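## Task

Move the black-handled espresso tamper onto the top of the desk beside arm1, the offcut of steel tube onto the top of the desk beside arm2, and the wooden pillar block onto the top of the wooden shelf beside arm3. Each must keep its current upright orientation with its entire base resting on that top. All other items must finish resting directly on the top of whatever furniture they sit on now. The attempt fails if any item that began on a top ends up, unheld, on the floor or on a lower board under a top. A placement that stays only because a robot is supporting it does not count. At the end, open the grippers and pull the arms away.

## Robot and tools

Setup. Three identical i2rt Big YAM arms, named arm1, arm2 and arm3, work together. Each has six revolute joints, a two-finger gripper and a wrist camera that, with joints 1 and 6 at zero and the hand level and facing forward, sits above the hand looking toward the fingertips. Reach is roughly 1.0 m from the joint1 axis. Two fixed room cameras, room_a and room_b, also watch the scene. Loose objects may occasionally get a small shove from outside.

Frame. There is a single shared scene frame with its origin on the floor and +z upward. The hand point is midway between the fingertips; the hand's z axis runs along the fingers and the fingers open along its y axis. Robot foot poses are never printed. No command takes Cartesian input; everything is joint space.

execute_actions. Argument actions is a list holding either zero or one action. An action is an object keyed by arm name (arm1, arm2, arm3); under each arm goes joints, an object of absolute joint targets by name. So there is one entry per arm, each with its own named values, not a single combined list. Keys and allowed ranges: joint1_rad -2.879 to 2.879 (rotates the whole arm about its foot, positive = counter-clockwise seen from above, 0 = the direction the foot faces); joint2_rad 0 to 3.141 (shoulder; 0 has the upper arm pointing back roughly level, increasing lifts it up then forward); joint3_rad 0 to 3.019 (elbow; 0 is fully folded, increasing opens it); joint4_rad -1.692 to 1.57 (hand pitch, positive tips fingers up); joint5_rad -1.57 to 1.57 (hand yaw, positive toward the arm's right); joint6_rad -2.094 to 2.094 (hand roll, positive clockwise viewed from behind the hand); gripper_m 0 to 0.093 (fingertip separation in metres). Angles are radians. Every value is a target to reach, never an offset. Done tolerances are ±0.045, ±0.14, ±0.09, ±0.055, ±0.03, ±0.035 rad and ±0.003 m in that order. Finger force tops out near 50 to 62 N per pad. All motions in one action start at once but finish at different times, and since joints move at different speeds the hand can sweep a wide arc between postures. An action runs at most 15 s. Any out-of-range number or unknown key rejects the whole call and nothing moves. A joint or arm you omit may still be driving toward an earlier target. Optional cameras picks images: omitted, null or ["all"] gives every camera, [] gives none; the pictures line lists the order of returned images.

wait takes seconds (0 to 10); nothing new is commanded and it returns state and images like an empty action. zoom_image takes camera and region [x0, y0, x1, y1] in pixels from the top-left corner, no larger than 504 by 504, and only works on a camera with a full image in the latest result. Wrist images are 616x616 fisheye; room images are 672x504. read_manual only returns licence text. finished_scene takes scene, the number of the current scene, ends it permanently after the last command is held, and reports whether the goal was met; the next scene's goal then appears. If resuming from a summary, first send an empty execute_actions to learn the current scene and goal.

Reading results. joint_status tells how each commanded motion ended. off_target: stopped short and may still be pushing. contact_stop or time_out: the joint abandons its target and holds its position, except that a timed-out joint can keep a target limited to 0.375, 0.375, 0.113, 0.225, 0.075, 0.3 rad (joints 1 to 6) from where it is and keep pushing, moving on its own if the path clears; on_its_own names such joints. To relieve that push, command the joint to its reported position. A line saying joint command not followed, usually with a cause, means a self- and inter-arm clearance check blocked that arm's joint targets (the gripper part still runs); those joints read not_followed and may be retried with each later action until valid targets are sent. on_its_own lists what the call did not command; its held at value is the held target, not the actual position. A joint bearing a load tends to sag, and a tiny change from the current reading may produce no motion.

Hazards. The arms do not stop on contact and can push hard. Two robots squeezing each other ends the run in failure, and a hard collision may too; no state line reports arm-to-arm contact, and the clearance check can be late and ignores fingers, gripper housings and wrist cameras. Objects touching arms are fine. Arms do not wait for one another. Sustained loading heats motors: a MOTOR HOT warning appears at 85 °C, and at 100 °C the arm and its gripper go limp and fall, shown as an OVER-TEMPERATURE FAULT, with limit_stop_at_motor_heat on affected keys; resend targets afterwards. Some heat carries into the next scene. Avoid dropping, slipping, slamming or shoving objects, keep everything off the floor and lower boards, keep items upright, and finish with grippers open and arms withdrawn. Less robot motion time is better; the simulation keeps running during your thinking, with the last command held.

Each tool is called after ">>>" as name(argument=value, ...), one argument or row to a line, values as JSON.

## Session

>>> execute_actions(
  actions=[],
)

Scene clock: 0.00 s.
Motor temperatures (°C, as the motors report them): arm1=[32 35 32 34 33 31] | arm2=[33 35 32 31 34 32] | arm3=[34 36 36 32 35 33]
arm1.joint_positions: joint1_rad=+0.370 joint2_rad=+0.311 joint3_rad=+1.407 joint4_rad=-1.457 joint5_rad=+0.168 joint6_rad=-0.676 gripper_m=+0.094
arm1.joint_status: not commanded
arm1.hand: x=-0.4148 y=-1.3622 z=+1.5310 quat_wxyz=(-0.552, +0.402, -0.718, +0.136) (m; scene frame)
arm2.joint_positions: joint1_rad=-0.723 joint2_rad=+0.567 joint3_rad=+1.415 joint4_rad=-1.453 joint5_rad=-0.245 joint6_rad=+0.756 gripper_m=+0.095
arm2.joint_status: not commanded
arm2.hand: x=+0.3438 y=+1.2493 z=+1.3650 quat_wxyz=(-0.466, -0.761, -0.446, +0.060) (m; scene frame)
arm3.joint_positions: joint1_rad=-0.601 joint2_rad=+0.454 joint3_rad=+1.659 joint4_rad=-1.460 joint5_rad=+0.147 joint6_rad=+0.230 gripper_m=+0.094
arm3.joint_status: not commanded
arm3.hand: x=+0.2759 y=+0.0184 z=+1.5369 quat_wxyz=(-0.479, +0.365, -0.701, -0.381) (m; scene frame)
pictures: arm1_cam_wrist, arm2_cam_wrist, arm3_cam_wrist, room_a, room_b
Images, in order (width x height): arm1_cam_wrist 616x616, arm2_cam_wrist 616x616, arm3_cam_wrist 616x616, room_a 672x504, room_b 672x504.

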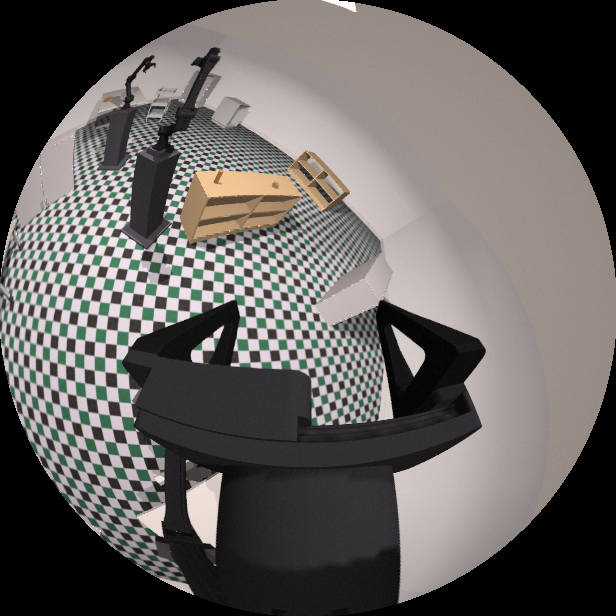

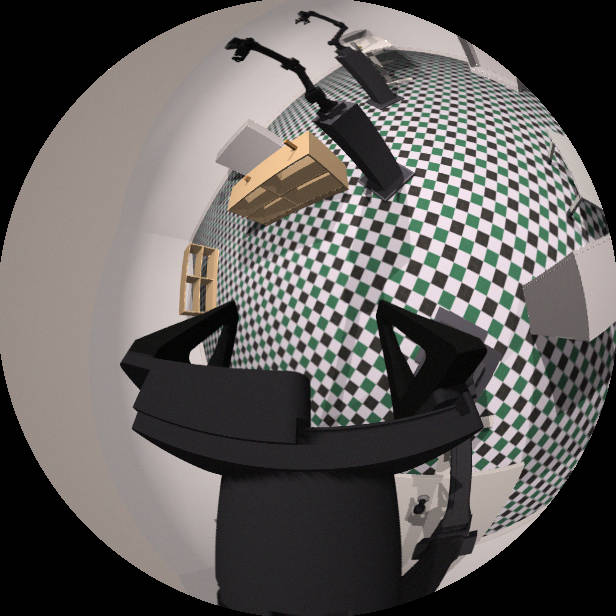

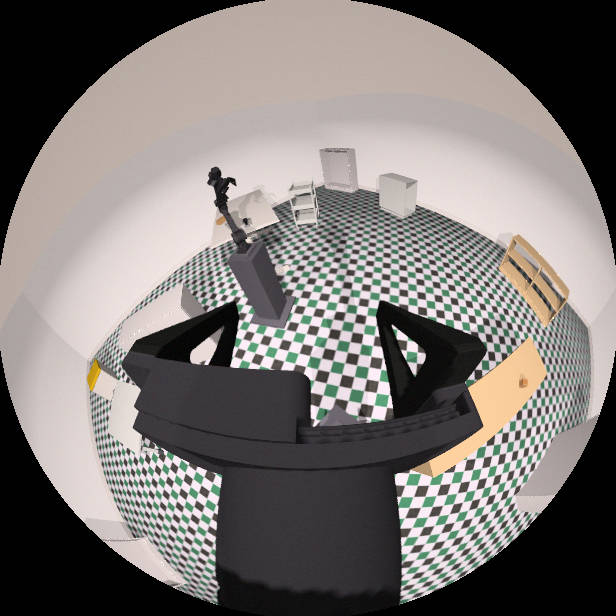

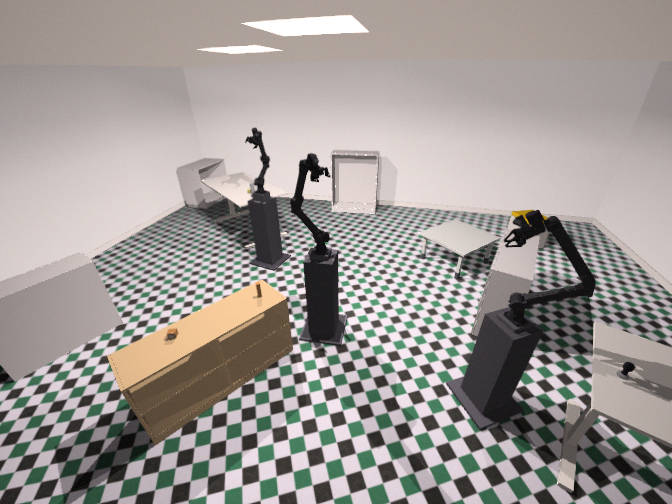

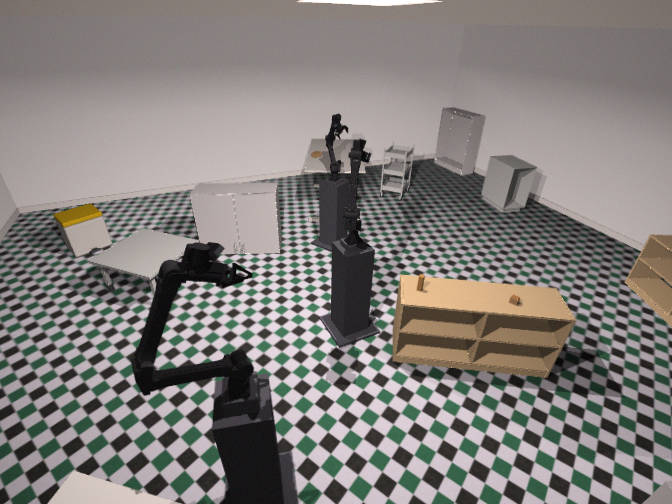

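>>> execute_actions(
  actions=[
    {"arm1":{"joints":{"joint1_rad":-2.0,"joint2_rad":1.8,"joint3_rad":1.6,"joint4_rad":-1.37,"joint5_rad":0,"joint6_rad":0}},"arm2":{"joints":{"joint1_rad":2.1,"joint2_rad":1.8,"joint3_rad":1.75,"joint4_rad":-1.5,"joint5_rad":0,"joint6_rad":0}},"arm3":{"joints":{"joint1_rad":2.295,"joint2_rad":2.38,"joint3_rad":1.27,"joint4_rad":1.45,"joint5_rad":0,"joint6_rad":0}}},
  ],
)

Scene clock: 2.80 s.
Motor temperatures (°C, as the motors report them): arm1=[32 35 33 34 33 31] | arm2=[34 35 33 31 34 32] | arm3=[34 36 37 33 35 33]
arm1.joint_positions: joint1_rad=-2.005 joint2_rad=+1.820 joint3_rad=+1.594 joint4_rad=-1.365 joint5_rad=+0.000 joint6_rad=-0.006 gripper_m=+0.094
arm1.joint_status: all done
arm1.hand: x=-0.6931 y=-1.8929 z=+1.1231 quat_wxyz=(+0.001, -0.818, -0.576, -0.004) (m; scene frame)
arm2.joint_positions: joint1_rad=+2.108 joint2_rad=+1.805 joint3_rad=+1.746 joint4_rad=-1.491 joint5_rad=+0.000 joint6_rad=+0.012 gripper_m=+0.095
arm2.joint_status: all done
arm2.hand: x=+0.3896 y=+1.9852 z=+1.0410 quat_wxyz=(-0.005, +0.629, -0.777, -0.011) (m; scene frame)
arm3.joint_positions: joint1_rad=+2.305 joint2_rad=+2.361 joint3_rad=+1.284 joint4_rad=+1.435 joint5_rad=+0.000 joint6_rad=+0.008 gripper_m=+0.094
arm3.joint_status: all done
arm3.hand: x=-0.1327 y=-0.7132 z=+0.9824 quat_wxyz=(+0.421, +0.492, +0.288, -0.705) (m; scene frame)
pictures: arm1_cam_wrist, arm2_cam_wrist, arm3_cam_wrist, room_a, room_b
Images, in order (width x height): arm1_cam_wrist 616x616, arm2_cam_wrist 616x616, arm3_cam_wrist 616x616, room_a 672x504, room_b 672x504.

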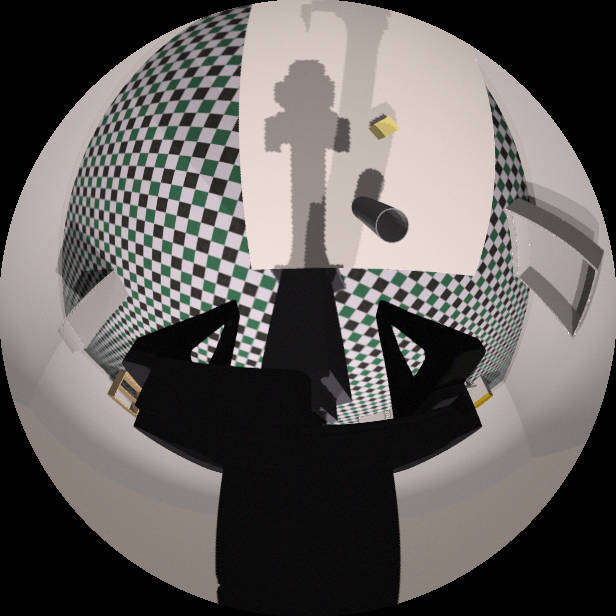

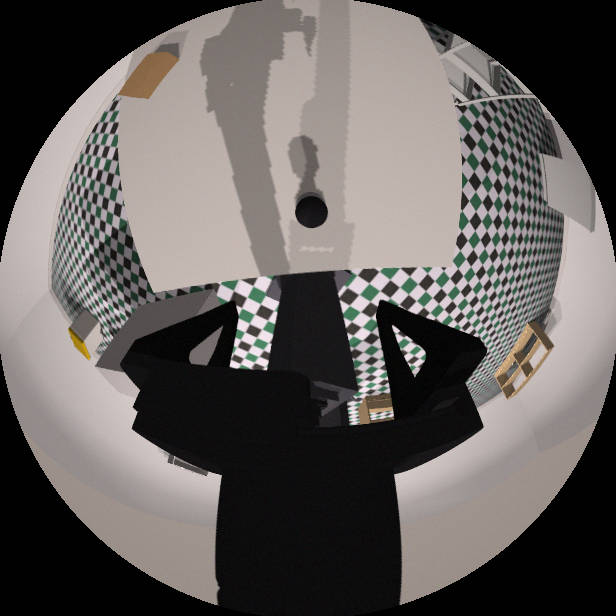

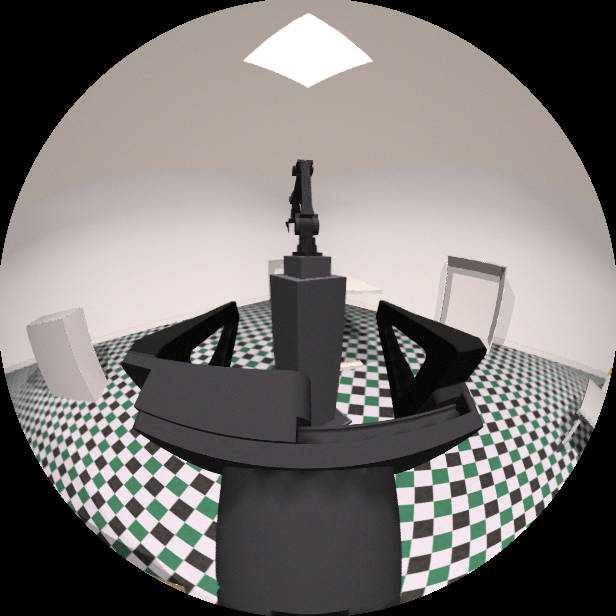

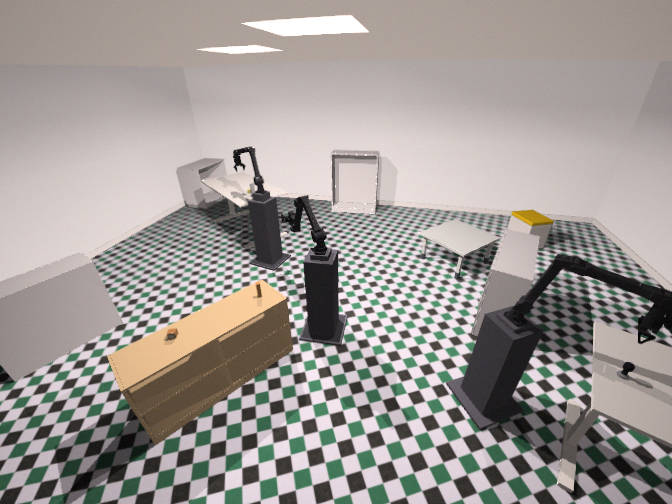

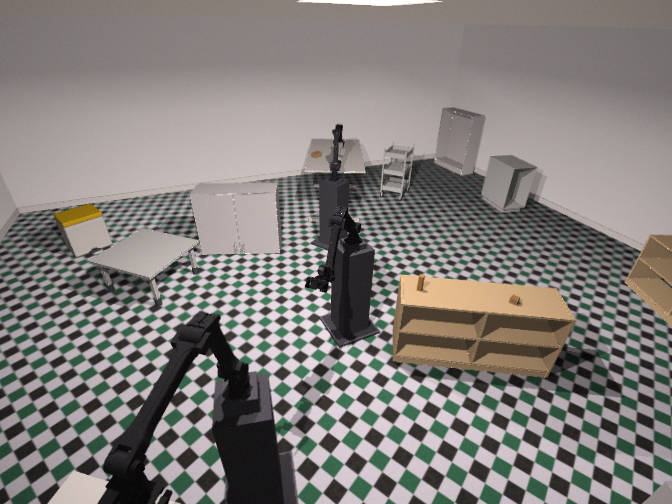

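>>> execute_actions(
  actions=[
    {"arm1":{"joints":{"joint1_rad":-2.195,"joint2_rad":1.965,"joint3_rad":1.61,"joint4_rad":-1.185}},"arm2":{"joints":{"joint1_rad":-0.853,"joint2_rad":1.6,"joint4_rad":-1.65}}},
  ],
  cameras=["arm1_cam_wrist"],
)

Scene clock: 5.47 s.
Motor temperatures (°C, as the motors report them): arm1=[32 36 34 34 33 31] | arm2=[34 36 33 31 34 32] | arm3=[34 37 37 33 35 33]
arm1.joint_positions: joint1_rad=-2.202 joint2_rad=+1.980 joint3_rad=+1.594 joint4_rad=-1.197 joint5_rad=+0.000 joint6_rad=-0.006 gripper_m=+0.094
arm1.joint_status: all done
arm1.hand: x=-0.8100 y=-1.8790 z=+1.0352 quat_wxyz=(-0.002, -0.870, -0.492, -0.001) (m; scene frame)
arm2.joint_positions: joint1_rad=-0.861 joint2_rad=+1.604 joint3_rad=+1.746 joint4_rad=-1.641 joint5_rad=+0.000 joint6_rad=+0.011 gripper_m=+0.095
arm2.joint_status: all done
arm2.hand: x=+0.2660 y=+0.9360 z=+1.1393 quat_wxyz=(-0.020, -0.720, -0.694, +0.028) (m; scene frame)
arm3.joint_positions: joint1_rad=+2.305 joint2_rad=+2.361 joint3_rad=+1.284 joint4_rad=+1.435 joint5_rad=+0.000 joint6_rad=+0.008 gripper_m=+0.094
arm3.joint_status: not commanded
arm3.hand: x=-0.1327 y=-0.7132 z=+0.9824 quat_wxyz=(+0.421, +0.492, +0.288, -0.705) (m; scene frame)
pictures: arm1_cam_wrist
Images, in order (width x height): arm1_cam_wrist 616x616.

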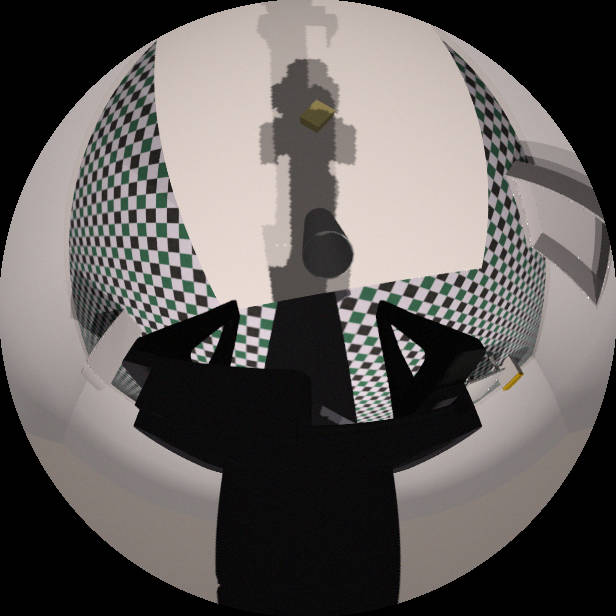

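>>> execute_actions(
  actions=[
    {"arm1":{"joints":{"joint1_rad":-2.245}}},
  ],
  cameras=[],
)

>>> execute_actions(
  actions=[
    {"arm1":{"joints":{"joint2_rad":2.13,"joint3_rad":1.515,"joint4_rad":-0.925}}},
  ],
  cameras=["arm1_cam_wrist"],
)

Scene clock: 6.37 s.
Motor temperatures (°C, as the motors report them): arm1=[32 36 34 34 33 31] | arm2=[34 36 34 31 34 32] | arm3=[34 37 37 33 35 33]
arm1.joint_positions: joint1_rad=-2.240 joint2_rad=+1.980 joint3_rad=+1.594 joint4_rad=-1.197 joint5_rad=+0.000 joint6_rad=-0.006 gripper_m=+0.094
arm1.joint_status: all done
arm1.hand: x=-0.8286 y=-1.8671 z=+1.0351 quat_wxyz=(-0.002, -0.880, -0.476, -0.001) (m; scene frame)
arm2.joint_positions: joint1_rad=-0.861 joint2_rad=+1.604 joint3_rad=+1.746 joint4_rad=-1.641 joint5_rad=+0.000 joint6_rad=+0.011 gripper_m=+0.095
arm2.joint_status: not commanded
arm2.hand: x=+0.2660 y=+0.9360 z=+1.1393 quat_wxyz=(-0.020, -0.720, -0.694, +0.028) (m; scene frame)
arm3.joint_positions: joint1_rad=+2.305 joint2_rad=+2.361 joint3_rad=+1.284 joint4_rad=+1.435 joint5_rad=+0.000 joint6_rad=+0.008 gripper_m=+0.094
arm3.joint_status: not commanded
arm3.hand: x=-0.1327 y=-0.7132 z=+0.9824 quat_wxyz=(+0.421, +0.492, +0.288, -0.705) (m; scene frame)
pictures: none
No camera images: the call's "cameras" was empty. Leave "cameras" out to get every camera's image.

Scene clock: 7.60 s.
Motor temperatures (°C, as the motors report them): arm1=[32 36 34 34 33 31] | arm2=[34 36 34 31 34 32] | arm3=[34 37 37 33 35 33]
arm1.joint_positions: joint1_rad=-2.240 joint2_rad=+2.144 joint3_rad=+1.504 joint4_rad=-0.937 joint5_rad=+0.000 joint6_rad=-0.006 gripper_m=+0.094
arm1.joint_status: all done
arm1.hand: x=-0.8310 y=-1.8717 z=+0.9119 quat_wxyz=(-0.004, -0.880, -0.476, +0.002) (m; scene frame)
arm2.joint_positions: joint1_rad=-0.861 joint2_rad=+1.604 joint3_rad=+1.746 joint4_rad=-1.641 joint5_rad=+0.000 joint6_rad=+0.011 gripper_m=+0.095
arm2.joint_status: not commanded
arm2.hand: x=+0.2660 y=+0.9360 z=+1.1393 quat_wxyz=(-0.020, -0.720, -0.694, +0.028) (m; scene frame)
arm3.joint_positions: joint1_rad=+2.305 joint2_rad=+2.361 joint3_rad=+1.284 joint4_rad=+1.435 joint5_rad=+0.000 joint6_rad=+0.008 gripper_m=+0.094
arm3.joint_status: not commanded
arm3.hand: x=-0.1327 y=-0.7132 z=+0.9824 quat_wxyz=(+0.421, +0.492, +0.288, -0.705) (m; scene frame)
pictures: arm1_cam_wrist
Images, in order (width x height): arm1_cam_wrist 616x616.

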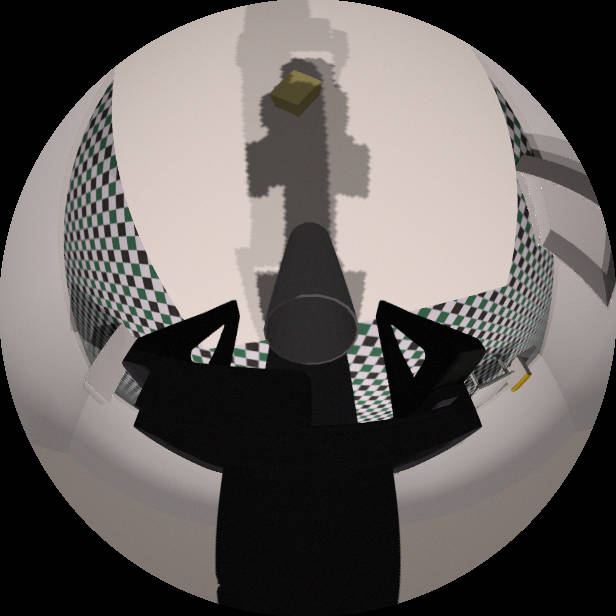

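>>> execute_actions(
  actions=[
    {"arm1":{"joints":{"joint2_rad":2.17,"joint4_rad":-0.915}}},
  ],
  cameras=[],
)

>>> execute_actions(
  actions=[
    {"arm1":{"joints":{"gripper_m":0}}},
  ],
  cameras=["arm1_cam_wrist"],
)

>>> execute_actions(
  actions=[
    {"arm1":{"joints":{"joint2_rad":2.0,"joint3_rad":1.89,"joint4_rad":-1.39}}},
  ],
  cameras=["arm1_cam_wrist"],
)

Scene clock: 8.47 s.
Motor temperatures (°C, as the motors report them): arm1=[32 36 34 34 33 31] | arm2=[34 36 34 31 34 32] | arm3=[34 38 37 33 35 33]
arm1.joint_positions: joint1_rad=-2.240 joint2_rad=+2.164 joint3_rad=+1.504 joint4_rad=-0.927 joint5_rad=+0.000 joint6_rad=-0.006 gripper_m=+0.094
arm1.joint_status: all done
arm1.hand: x=-0.8301 y=-1.8705 z=+0.9006 quat_wxyz=(-0.001, -0.880, -0.476, -0.003) (m; scene frame)
arm2.joint_positions: joint1_rad=-0.861 joint2_rad=+1.604 joint3_rad=+1.746 joint4_rad=-1.641 joint5_rad=+0.000 joint6_rad=+0.011 gripper_m=+0.095
arm2.joint_status: not commanded
arm2.hand: x=+0.2660 y=+0.9360 z=+1.1393 quat_wxyz=(-0.020, -0.720, -0.694, +0.028) (m; scene frame)
arm3.joint_positions: joint1_rad=+2.305 joint2_rad=+2.361 joint3_rad=+1.284 joint4_rad=+1.435 joint5_rad=+0.000 joint6_rad=+0.008 gripper_m=+0.094
arm3.joint_status: not commanded
arm3.hand: x=-0.1327 y=-0.7132 z=+0.9824 quat_wxyz=(+0.421, +0.492, +0.288, -0.705) (m; scene frame)
pictures: none
No camera images: the call's "cameras" was empty. Leave "cameras" out to get every camera's image.

Scene clock: 9.20 s.
Motor temperatures (°C, as the motors report them): arm1=[32 36 34 34 33 31] | arm2=[34 36 34 31 34 32] | arm3=[34 38 37 33 35 33]
arm1.joint_positions: joint1_rad=-2.240 joint2_rad=+2.164 joint3_rad=+1.504 joint4_rad=-0.926 joint5_rad=+0.001 joint6_rad=-0.005 gripper_m=+0.059
arm1.joint_status: gripper_m off_target (ended at +0.059, target +0.000)
arm1.hand: x=-0.8304 y=-1.8707 z=+0.9004 quat_wxyz=(-0.001, -0.880, -0.475, -0.002) (m; scene frame)
arm2.joint_positions: joint1_rad=-0.861 joint2_rad=+1.604 joint3_rad=+1.746 joint4_rad=-1.641 joint5_rad=+0.000 joint6_rad=+0.011 gripper_m=+0.095
arm2.joint_status: not commanded
arm2.hand: x=+0.2660 y=+0.9360 z=+1.1393 quat_wxyz=(-0.020, -0.720, -0.694, +0.028) (m; scene frame)
arm3.joint_positions: joint1_rad=+2.305 joint2_rad=+2.361 joint3_rad=+1.284 joint4_rad=+1.435 joint5_rad=+0.000 joint6_rad=+0.008 gripper_m=+0.094
arm3.joint_status: not commanded
arm3.hand: x=-0.1327 y=-0.7132 z=+0.9824 quat_wxyz=(+0.421, +0.492, +0.288, -0.705) (m; scene frame)
pictures: arm1_cam_wrist
Images, in order (width x height): arm1_cam_wrist 616x616.

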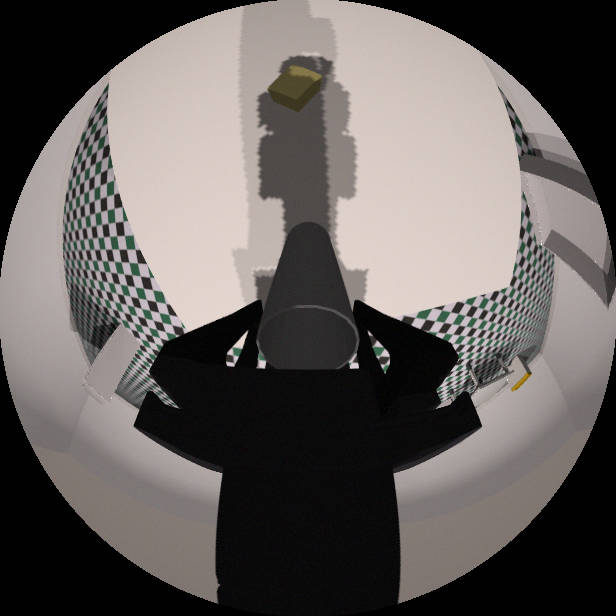

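Scene clock: 10.70 s.
Motor temperatures (°C, as the motors report them): arm1=[32 37 35 34 33 31] | arm2=[34 36 34 31 34 32] | arm3=[34 38 37 33 35 33]
arm1.joint_positions: joint1_rad=-2.240 joint2_rad=+2.035 joint3_rad=+1.845 joint4_rad=-1.380 joint5_rad=+0.001 joint6_rad=-0.005 gripper_m=+0.059
arm1.joint_status: all done
arm1.hand: x=-0.8517 y=-1.9012 z=+1.0951 quat_wxyz=(-0.005, -0.880, -0.475, +0.005) (m; scene frame)
arm2.joint_positions: joint1_rad=-0.861 joint2_rad=+1.604 joint3_rad=+1.746 joint4_rad=-1.641 joint5_rad=+0.000 joint6_rad=+0.011 gripper_m=+0.095
arm2.joint_status: not commanded
arm2.hand: x=+0.2660 y=+0.9360 z=+1.1393 quat_wxyz=(-0.020, -0.720, -0.694, +0.028) (m; scene frame)
arm3.joint_positions: joint1_rad=+2.305 joint2_rad=+2.361 joint3_rad=+1.284 joint4_rad=+1.435 joint5_rad=+0.000 joint6_rad=+0.008 gripper_m=+0.094
arm3.joint_status: not commanded
arm3.hand: x=-0.1327 y=-0.7132 z=+0.9824 quat_wxyz=(+0.421, +0.492, +0.288, -0.705) (m; scene frame)
pictures: arm1_cam_wrist
Images, in order (width x height): arm1_cam_wrist 616x616.

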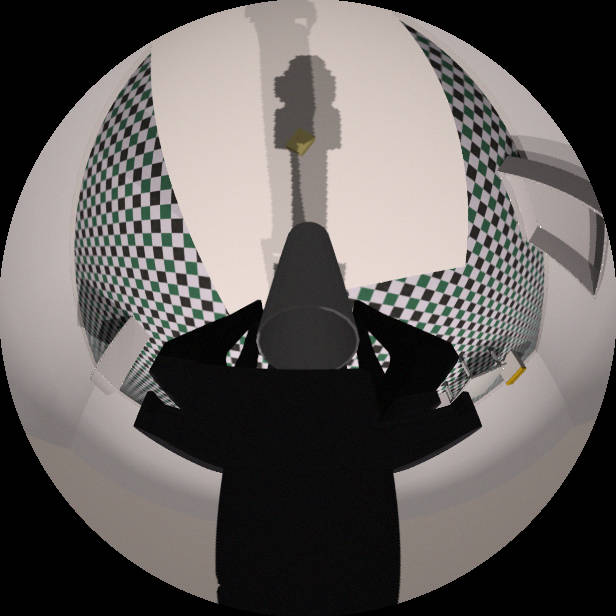

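>>> execute_actions(
  actions=[
    {"arm1":{"joints":{"joint1_rad":1.0}}},
  ],
  cameras=["arm3_cam_wrist","room_b"],
)

Scene clock: 13.73 s.
Motor temperatures (°C, as the motors report them): arm1=[32 37 36 34 33 31] | arm2=[33 36 34 31 34 32] | arm3=[34 38 37 33 35 33]
arm1.joint_positions: joint1_rad=+1.008 joint2_rad=+2.038 joint3_rad=+1.845 joint4_rad=-1.378 joint5_rad=-0.003 joint6_rad=-0.005 gripper_m=+0.059
arm1.joint_status: all done
arm1.hand: x=-0.2154 y=-0.8211 z=+1.0783 quat_wxyz=(+0.005, +0.521, -0.853, +0.003) (m; scene frame)
arm2.joint_positions: joint1_rad=-0.861 joint2_rad=+1.604 joint3_rad=+1.746 joint4_rad=-1.641 joint5_rad=+0.000 joint6_rad=+0.011 gripper_m=+0.095
arm2.joint_status: not commanded
arm2.hand: x=+0.2660 y=+0.9360 z=+1.1393 quat_wxyz=(-0.020, -0.720, -0.694, +0.028) (m; scene frame)
arm3.joint_positions: joint1_rad=+2.305 joint2_rad=+2.361 joint3_rad=+1.284 joint4_rad=+1.435 joint5_rad=+0.000 joint6_rad=+0.008 gripper_m=+0.094
arm3.joint_status: not commanded
arm3.hand: x=-0.1327 y=-0.7132 z=+0.9824 quat_wxyz=(+0.421, +0.492, +0.288, -0.705) (m; scene frame)
pictures: arm3_cam_wrist, room_b
Images, in order (width x height): arm3_cam_wrist 616x616, room_b 672x504.

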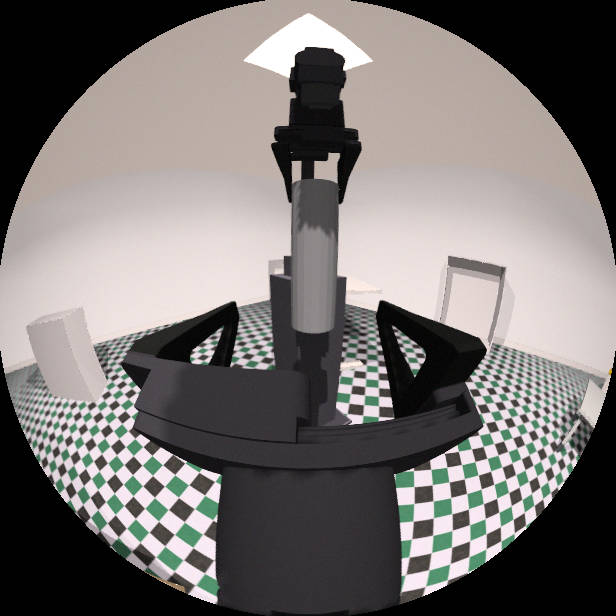

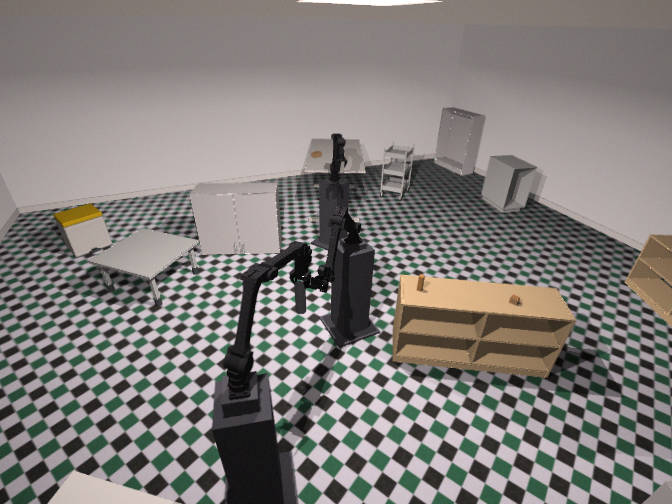

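>>> execute_actions(
  actions=[
    {"arm3":{"joints":{"joint1_rad":2.282,"joint2_rad":2.55,"joint3_rad":1.88,"joint4_rad":0.94}}},
  ],
  cameras=["arm3_cam_wrist","arm1_cam_wrist","room_b"],
)

Scene clock: 15.27 s.
Motor temperatures (°C, as the motors report them): arm1=[32 38 36 34 33 31] | arm2=[33 36 35 31 34 32] | arm3=[34 39 38 33 35 33]
arm1.joint_positions: joint1_rad=+1.008 joint2_rad=+2.038 joint3_rad=+1.845 joint4_rad=-1.378 joint5_rad=-0.003 joint6_rad=-0.005 gripper_m=+0.059
arm1.joint_status: not commanded
arm1.hand: x=-0.2154 y=-0.8211 z=+1.0783 quat_wxyz=(+0.005, +0.521, -0.853, +0.003) (m; scene frame)
arm2.joint_positions: joint1_rad=-0.861 joint2_rad=+1.604 joint3_rad=+1.746 joint4_rad=-1.641 joint5_rad=+0.000 joint6_rad=+0.011 gripper_m=+0.095
arm2.joint_status: not commanded
arm2.hand: x=+0.2660 y=+0.9360 z=+1.1393 quat_wxyz=(-0.020, -0.720, -0.694, +0.028) (m; scene frame)
arm3.joint_positions: joint1_rad=+2.292 joint2_rad=+2.541 joint3_rad=+1.845 joint4_rad=+0.949 joint5_rad=+0.000 joint6_rad=+0.008 gripper_m=+0.094
arm3.joint_status: all done
arm3.hand: x=-0.2177 y=-0.8419 z=+0.9894 quat_wxyz=(+0.401, +0.530, +0.306, -0.682) (m; scene frame)
pictures: arm1_cam_wrist, arm3_cam_wrist, room_b
Images, in order (width x height): arm1_cam_wrist 616x616, arm3_cam_wrist 616x616, room_b 672x504.

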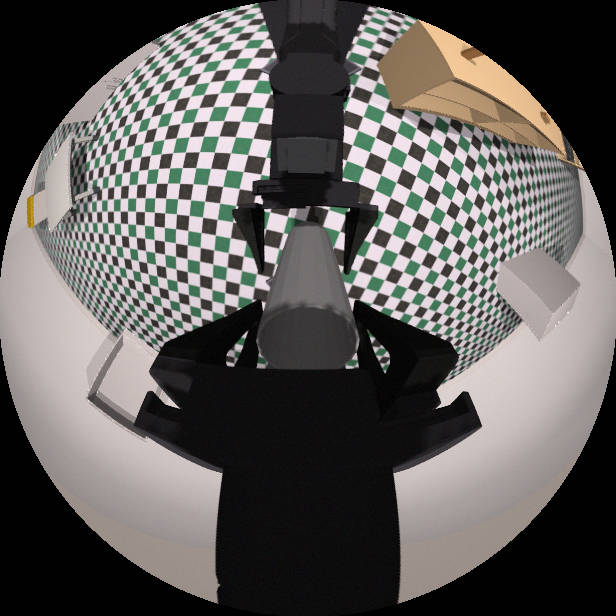

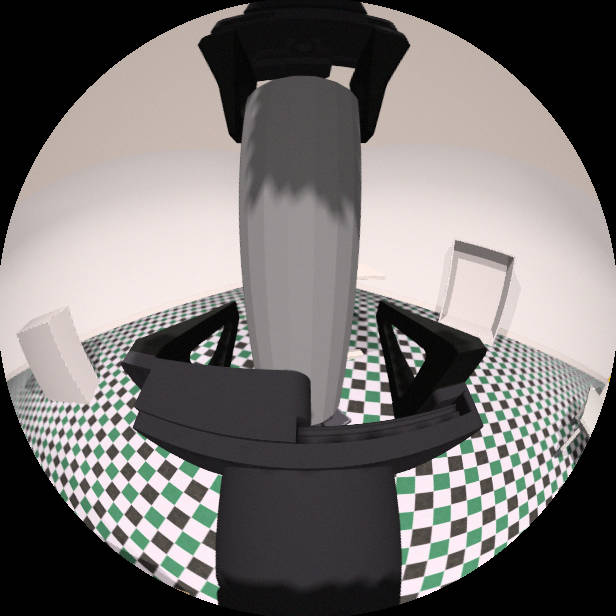

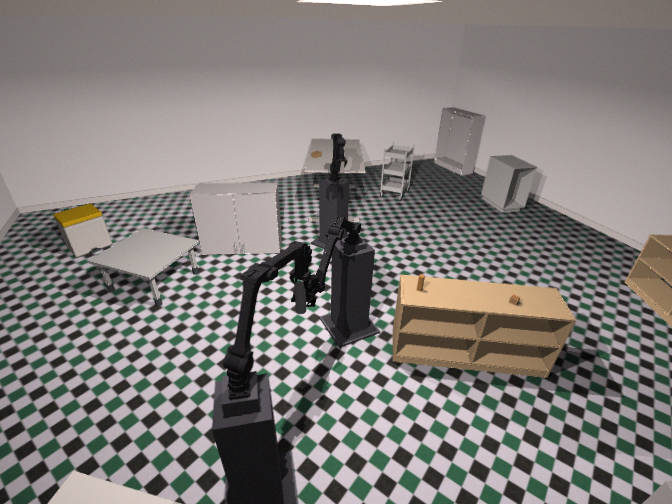

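>>> execute_actions(
  actions=[
    {"arm3":{"joints":{"gripper_m":0}}},
  ],
  cameras=["arm3_cam_wrist"],
)

>>> execute_actions(
  actions=[
    {"arm3":{"joints":{"joint2_rad":2.5,"joint4_rad":0.975}},"arm1":{"joints":{"joint2_rad":2.04,"joint3_rad":1.85}}},
  ],
  cameras=[],
)

Scene clock: 16.13 s.
Motor temperatures (°C, as the motors report them): arm1=[32 38 37 34 33 31] | arm2=[33 36 35 31 34 32] | arm3=[34 39 38 33 35 33]
arm1.joint_positions: joint1_rad=+1.008 joint2_rad=+2.038 joint3_rad=+1.845 joint4_rad=-1.378 joint5_rad=-0.010 joint6_rad=-0.002 gripper_m=+0.059
arm1.joint_status: not commanded
arm1.hand: x=-0.2166 y=-0.8204 z=+1.0783 quat_wxyz=(+0.007, +0.520, -0.854, +0.000) (m; scene frame)
arm2.joint_positions: joint1_rad=-0.861 joint2_rad=+1.604 joint3_rad=+1.746 joint4_rad=-1.641 joint5_rad=+0.000 joint6_rad=+0.011 gripper_m=+0.095
arm2.joint_status: not commanded
arm2.hand: x=+0.2660 y=+0.9360 z=+1.1393 quat_wxyz=(-0.020, -0.720, -0.694, +0.028) (m; scene frame)
arm3.joint_positions: joint1_rad=+2.292 joint2_rad=+2.541 joint3_rad=+1.845 joint4_rad=+0.949 joint5_rad=-0.004 joint6_rad=+0.009 gripper_m=+0.059
arm3.joint_status: gripper_m off_target (ended at +0.059, target +0.000)
arm3.hand: x=-0.2164 y=-0.8426 z=+0.9893 quat_wxyz=(+0.402, +0.530, +0.307, -0.681) (m; scene frame)
pictures: arm3_cam_wrist
Images, in order (width x height): arm3_cam_wrist 616x616.

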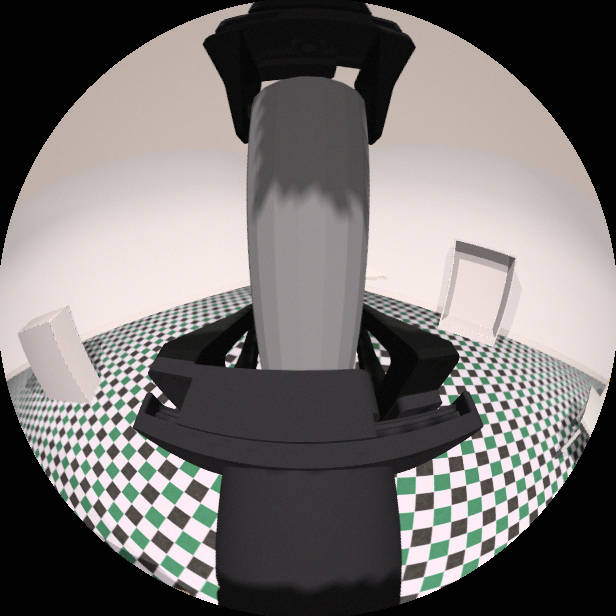

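Scene clock: 16.67 s.
Motor temperatures (°C, as the motors report them): arm1=[32 38 37 34 33 31] | arm2=[33 36 35 31 34 32] | arm3=[34 39 38 33 35 33]
arm1.joint_positions: joint1_rad=+1.008 joint2_rad=+2.042 joint3_rad=+1.845 joint4_rad=-1.378 joint5_rad=-0.010 joint6_rad=-0.002 gripper_m=+0.059
arm1.joint_status: all done
arm1.hand: x=-0.2167 y=-0.8205 z=+1.0758 quat_wxyz=(+0.008, +0.520, -0.854, +0.001) (m; scene frame)
arm2.joint_positions: joint1_rad=-0.861 joint2_rad=+1.604 joint3_rad=+1.746 joint4_rad=-1.641 joint5_rad=+0.000 joint6_rad=+0.011 gripper_m=+0.095
arm2.joint_status: not commanded
arm2.hand: x=+0.2660 y=+0.9360 z=+1.1393 quat_wxyz=(-0.020, -0.720, -0.694, +0.028) (m; scene frame)
arm3.joint_positions: joint1_rad=+2.292 joint2_rad=+2.540 joint3_rad=+1.845 joint4_rad=+0.950 joint5_rad=-0.004 joint6_rad=+0.009 gripper_m=+0.059
arm3.joint_status: all done
arm3.hand: x=-0.2164 y=-0.8426 z=+0.9898 quat_wxyz=(+0.402, +0.529, +0.307, -0.681) (m; scene frame)
pictures: none
No camera images: the call's "cameras" was empty. Leave "cameras" out to get every camera's image.

>>> execute_actions(
  actions=[
    {"arm1":{"joints":{"gripper_m":0.093}}},
  ],
  cameras=[],
)

>>> execute_actions(
  actions=[
    {"arm1":{"joints":{"joint2_rad":1.75,"joint4_rad":-1.6}},"arm2":{"joints":{"joint2_rad":1.45}}},
  ],
  cameras=[],
)

>>> execute_actions(
  actions=[
    {"arm3":{"joints":{"joint1_rad":-0.368}}},
  ],
  cameras=[],
)

>>> execute_actions(
  actions=[
    {"arm3":{"joints":{"joint2_rad":2.68,"joint4_rad":1.16}}},
  ],
  cameras=[],
)

>>> execute_actions(
  actions=[
    {"arm2":{"joints":{"joint2_rad":2.0,"joint3_rad":2.04,"joint4_rad":-1.55}}},
  ],
  cameras=["arm2_cam_wrist","room_a"],
)

Scene clock: 17.63 s.
Motor temperatures (°C, as the motors report them): arm1=[32 38 37 34 33 31] | arm2=[33 36 35 31 34 32] | arm3=[34 40 39 33 35 33]
arm1.joint_positions: joint1_rad=+1.008 joint2_rad=+2.042 joint3_rad=+1.845 joint4_rad=-1.379 joint5_rad=-0.004 joint6_rad=-0.002 gripper_m=+0.093
arm1.joint_status: all done
arm1.hand: x=-0.2158 y=-0.8214 z=+1.0758 quat_wxyz=(+0.008, +0.520, -0.854, +0.004) (m; scene frame)
arm2.joint_positions: joint1_rad=-0.861 joint2_rad=+1.604 joint3_rad=+1.746 joint4_rad=-1.641 joint5_rad=+0.000 joint6_rad=+0.011 gripper_m=+0.095
arm2.joint_status: not commanded
arm2.hand: x=+0.2660 y=+0.9360 z=+1.1393 quat_wxyz=(-0.020, -0.720, -0.694, +0.028) (m; scene frame)
arm3.joint_positions: joint1_rad=+2.292 joint2_rad=+2.540 joint3_rad=+1.845 joint4_rad=+0.950 joint5_rad=-0.004 joint6_rad=+0.009 gripper_m=+0.059
arm3.joint_status: not commanded
arm3.hand: x=-0.2170 y=-0.8423 z=+0.9898 quat_wxyz=(+0.402, +0.529, +0.307, -0.681) (m; scene frame)
pictures: none
No camera images: the call's "cameras" was empty. Leave "cameras" out to get every camera's image.

Scene clock: 19.10 s.
Motor temperatures (°C, as the motors report them): arm1=[32 38 37 34 33 31] | arm2=[33 36 35 31 34 32] | arm3=[34 40 39 33 35 33]
arm1.joint_positions: joint1_rad=+1.008 joint2_rad=+1.760 joint3_rad=+1.840 joint4_rad=-1.592 joint5_rad=-0.004 joint6_rad=-0.002 gripper_m=+0.093
arm1.joint_status: all done
arm1.hand: x=-0.2488 y=-0.8838 z=+1.2346 quat_wxyz=(-0.020, +0.520, -0.854, -0.013) (m; scene frame)
arm2.joint_positions: joint1_rad=-0.861 joint2_rad=+1.445 joint3_rad=+1.746 joint4_rad=-1.643 joint5_rad=+0.000 joint6_rad=+0.011 gripper_m=+0.095
arm2.joint_status: all done
arm2.hand: x=+0.2676 y=+0.9716 z=+1.2124 quat_wxyz=(-0.075, -0.715, -0.690, +0.084) (m; scene frame)
arm3.joint_positions: joint1_rad=+2.292 joint2_rad=+2.540 joint3_rad=+1.845 joint4_rad=+0.950 joint5_rad=-0.004 joint6_rad=+0.009 gripper_m=+0.059
arm3.joint_status: not commanded
arm3.hand: x=-0.2170 y=-0.8423 z=+0.9898 quat_wxyz=(+0.402, +0.529, +0.307, -0.681) (m; scene frame)
pictures: none
No camera images: the call's "cameras" was empty. Leave "cameras" out to get every camera's image.

Scene clock: 22.13 s.
Motor temperatures (°C, as the motors report them): arm1=[32 38 37 34 33 31] | arm2=[33 36 35 31 34 32] | arm3=[34 41 40 33 35 33]
arm1.joint_positions: joint1_rad=+1.008 joint2_rad=+1.760 joint3_rad=+1.840 joint4_rad=-1.592 joint5_rad=-0.004 joint6_rad=-0.002 gripper_m=+0.093
arm1.joint_status: not commanded
arm1.hand: x=-0.2488 y=-0.8838 z=+1.2346 quat_wxyz=(-0.020, +0.520, -0.854, -0.013) (m; scene frame)
arm2.joint_positions: joint1_rad=-0.861 joint2_rad=+1.445 joint3_rad=+1.746 joint4_rad=-1.643 joint5_rad=+0.000 joint6_rad=+0.011 gripper_m=+0.095
arm2.joint_status: not commanded
arm2.hand: x=+0.2676 y=+0.9716 z=+1.2124 quat_wxyz=(-0.075, -0.715, -0.690, +0.084) (m; scene frame)
arm3.joint_positions: joint1_rad=-0.359 joint2_rad=+2.540 joint3_rad=+1.845 joint4_rad=+0.950 joint5_rad=+0.000 joint6_rad=+0.002 gripper_m=+0.059
arm3.joint_status: all done
arm3.hand: x=+0.2520 y=+0.8476 z=+0.9901 quat_wxyz=(-0.566, +0.427, -0.438, -0.553) (m; scene frame)
pictures: none
No camera images: the call's "cameras" was empty. Leave "cameras" out to get every camera's image.

Scene clock: 23.33 s.
Motor temperatures (°C, as the motors report them): arm1=[32 38 37 34 33 31] | arm2=[33 36 35 31 34 32] | arm3=[34 42 40 33 35 33]
arm1.joint_positions: joint1_rad=+1.008 joint2_rad=+1.760 joint3_rad=+1.840 joint4_rad=-1.592 joint5_rad=-0.004 joint6_rad=-0.002 gripper_m=+0.093
arm1.joint_status: not commanded
arm1.hand: x=-0.2488 y=-0.8838 z=+1.2346 quat_wxyz=(-0.020, +0.520, -0.854, -0.013) (m; scene frame)
arm2.joint_positions: joint1_rad=-0.861 joint2_rad=+1.445 joint3_rad=+1.746 joint4_rad=-1.643 joint5_rad=+0.000 joint6_rad=+0.011 gripper_m=+0.095
arm2.joint_status: not commanded
arm2.hand: x=+0.2676 y=+0.9716 z=+1.2124 quat_wxyz=(-0.075, -0.715, -0.690, +0.084) (m; scene frame)
arm3.joint_positions: joint1_rad=-0.359 joint2_rad=+2.724 joint3_rad=+1.845 joint4_rad=+1.122 joint5_rad=+0.000 joint6_rad=+0.002 gripper_m=+0.059
arm3.joint_status: all done
arm3.hand: x=+0.2513 y=+0.8217 z=+0.8710 quat_wxyz=(-0.563, +0.430, -0.442, -0.550) (m; scene frame)
pictures: none
No camera images: the call's "cameras" was empty. Leave "cameras" out to get every camera's image.

Scene clock: 25.00 s.
Motor temperatures (°C, as the motors report them): arm1=[32 38 37 34 33 31] | arm2=[33 37 36 31 34 32] | arm3=[34 42 41 33 35 33]
arm1.joint_positions: joint1_rad=+1.008 joint2_rad=+1.760 joint3_rad=+1.840 joint4_rad=-1.592 joint5_rad=-0.004 joint6_rad=-0.002 gripper_m=+0.093
arm1.joint_status: not commanded
arm1.hand: x=-0.2488 y=-0.8838 z=+1.2346 quat_wxyz=(-0.020, +0.520, -0.854, -0.013) (m; scene frame)
arm2.joint_positions: joint1_rad=-0.861 joint2_rad=+1.989 joint3_rad=+2.004 joint4_rad=-1.554 joint5_rad=+0.000 joint6_rad=+0.011 gripper_m=+0.095
arm2.joint_status: all done
arm2.hand: x=+0.2615 y=+0.8070 z=+1.0324 quat_wxyz=(-0.006, -0.720, -0.694, +0.014) (m; scene frame)
arm3.joint_positions: joint1_rad=-0.359 joint2_rad=+2.724 joint3_rad=+1.845 joint4_rad=+1.122 joint5_rad=+0.000 joint6_rad=+0.002 gripper_m=+0.059
arm3.joint_status: not commanded
arm3.hand: x=+0.2513 y=+0.8217 z=+0.8710 quat_wxyz=(-0.563, +0.430, -0.442, -0.550) (m; scene frame)
pictures: arm2_cam_wrist, room_a
Images, in order (width x height): arm2_cam_wrist 616x616, room_a 672x504.

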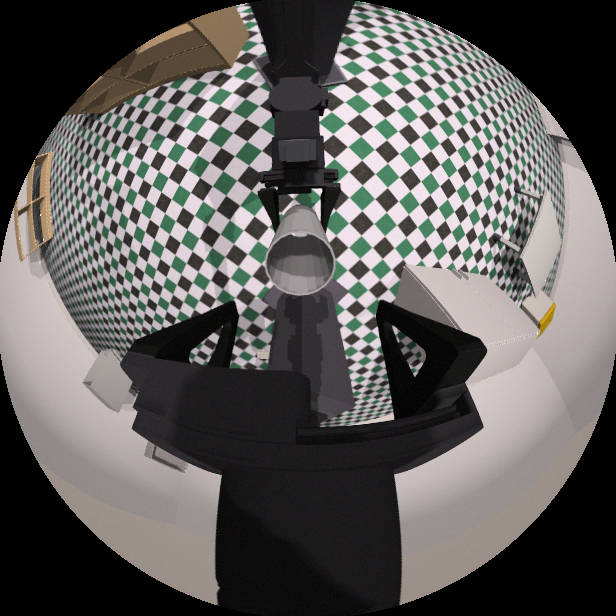

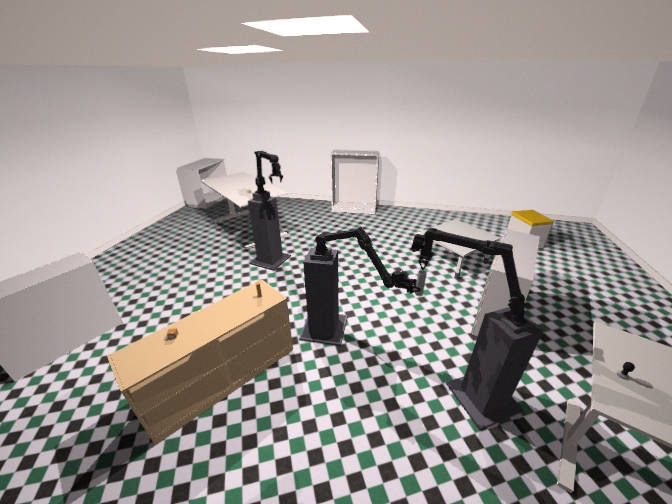

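>>> execute_actions(
  actions=[
    {"arm2":{"joints":{"joint1_rad":-0.845,"joint2_rad":2.07,"joint3_rad":1.845,"joint4_rad":-1.345}}},
  ],
  cameras=["arm2_cam_wrist","arm3_cam_wrist"],
)

>>> execute_actions(
  actions=[
    {"arm2":{"joints":{"gripper_m":0}}},
  ],
  cameras=["arm2_cam_wrist","arm3_cam_wrist"],
)

Scene clock: 26.37 s.
Motor temperatures (°C, as the motors report them): arm1=[32 38 37 34 33 31] | arm2=[33 37 36 31 34 32] | arm3=[34 43 41 33 35 33]
arm1.joint_positions: joint1_rad=+1.008 joint2_rad=+1.760 joint3_rad=+1.840 joint4_rad=-1.592 joint5_rad=-0.004 joint6_rad=-0.002 gripper_m=+0.093
arm1.joint_status: not commanded
arm1.hand: x=-0.2488 y=-0.8838 z=+1.2346 quat_wxyz=(-0.020, +0.520, -0.854, -0.013) (m; scene frame)
arm2.joint_positions: joint1_rad=-0.854 joint2_rad=+2.073 joint3_rad=+1.846 joint4_rad=-1.355 joint5_rad=+0.000 joint6_rad=+0.011 gripper_m=+0.095
arm2.joint_status: all done
arm2.hand: x=+0.2646 y=+0.8018 z=+0.9212 quat_wxyz=(+0.009, -0.718, -0.696, -0.001) (m; scene frame)
arm3.joint_positions: joint1_rad=-0.359 joint2_rad=+2.724 joint3_rad=+1.845 joint4_rad=+1.122 joint5_rad=+0.000 joint6_rad=+0.002 gripper_m=+0.059
arm3.joint_status: not commanded
arm3.hand: x=+0.2513 y=+0.8217 z=+0.8710 quat_wxyz=(-0.563, +0.430, -0.442, -0.550) (m; scene frame)
pictures: arm2_cam_wrist, arm3_cam_wrist
Images, in order (width x height): arm2_cam_wrist 616x616, arm3_cam_wrist 616x616.

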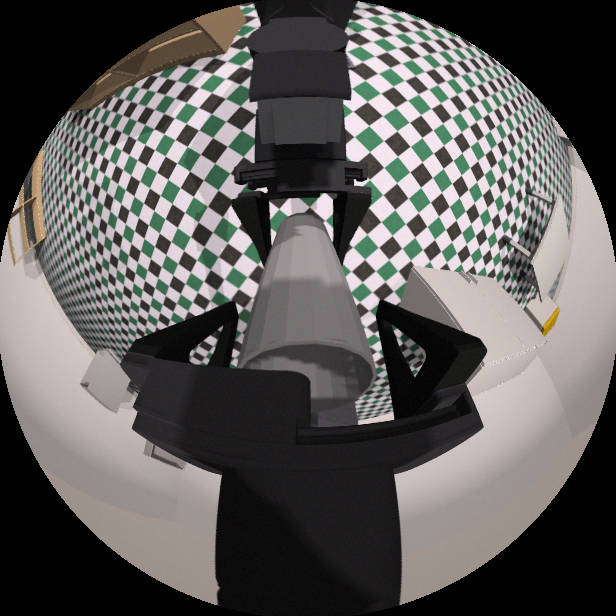

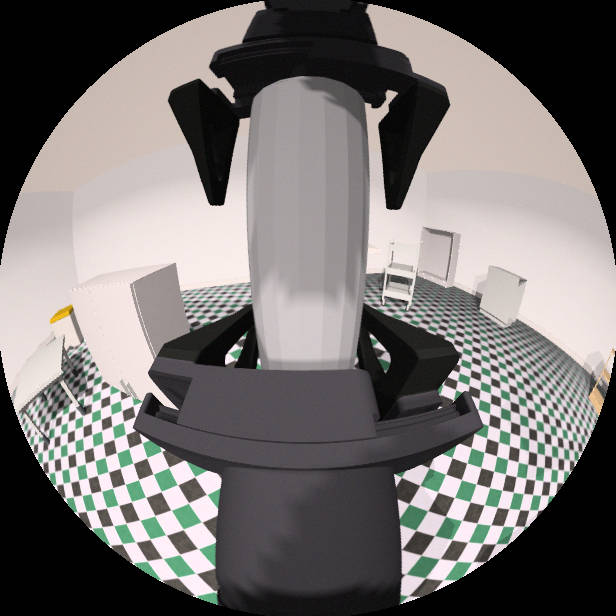

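Scene clock: 27.10 s.
Motor temperatures (°C, as the motors report them): arm1=[32 38 37 34 33 31] | arm2=[33 37 36 31 34 32] | arm3=[34 43 41 33 35 33]
arm1.joint_positions: joint1_rad=+1.008 joint2_rad=+1.760 joint3_rad=+1.840 joint4_rad=-1.592 joint5_rad=-0.004 joint6_rad=-0.002 gripper_m=+0.093
arm1.joint_status: not commanded
arm1.hand: x=-0.2488 y=-0.8838 z=+1.2346 quat_wxyz=(-0.020, +0.520, -0.854, -0.013) (m; scene frame)
arm2.joint_positions: joint1_rad=-0.852 joint2_rad=+2.073 joint3_rad=+1.846 joint4_rad=-1.354 joint5_rad=-0.003 joint6_rad=+0.010 gripper_m=+0.060
arm2.joint_status: gripper_m off_target (ended at +0.060, target +0.000)
arm2.hand: x=+0.2663 y=+0.8016 z=+0.9212 quat_wxyz=(+0.008, -0.716, -0.698, -0.002) (m; scene frame)
arm3.joint_positions: joint1_rad=-0.359 joint2_rad=+2.724 joint3_rad=+1.845 joint4_rad=+1.123 joint5_rad=-0.001 joint6_rad=+0.000 gripper_m=+0.059
arm3.joint_status: not commanded
arm3.hand: x=+0.2511 y=+0.8216 z=+0.8715 quat_wxyz=(-0.564, +0.430, -0.441, -0.550) (m; scene frame)
pictures: arm2_cam_wrist, arm3_cam_wrist
Images, in order (width x height): arm2_cam_wrist 616x616, arm3_cam_wrist 616x616.

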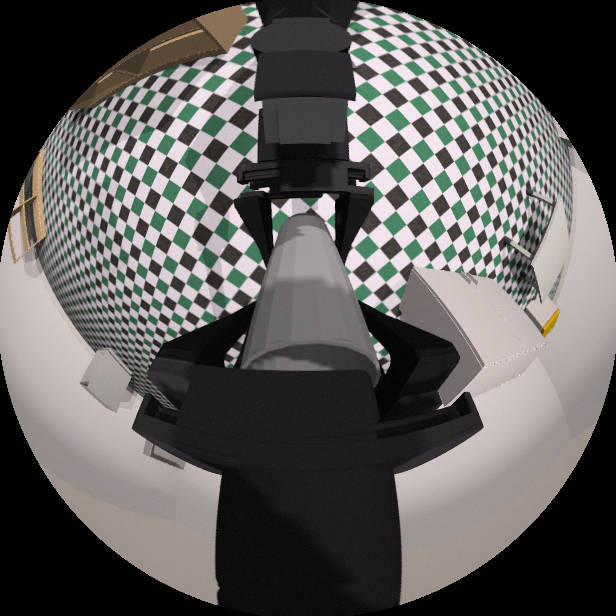

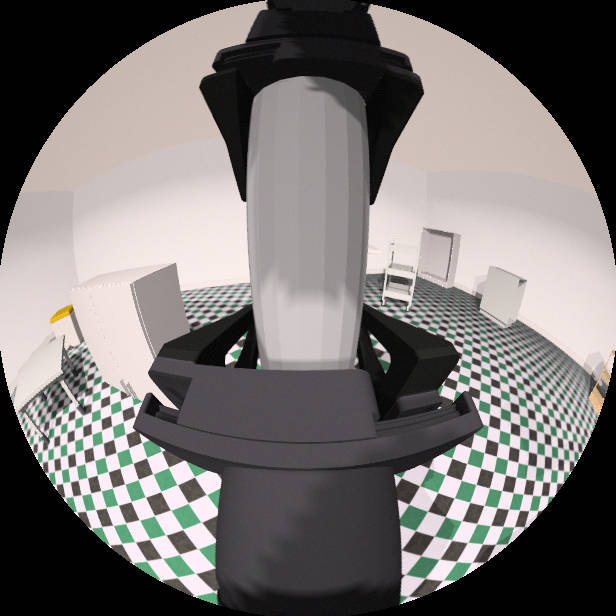

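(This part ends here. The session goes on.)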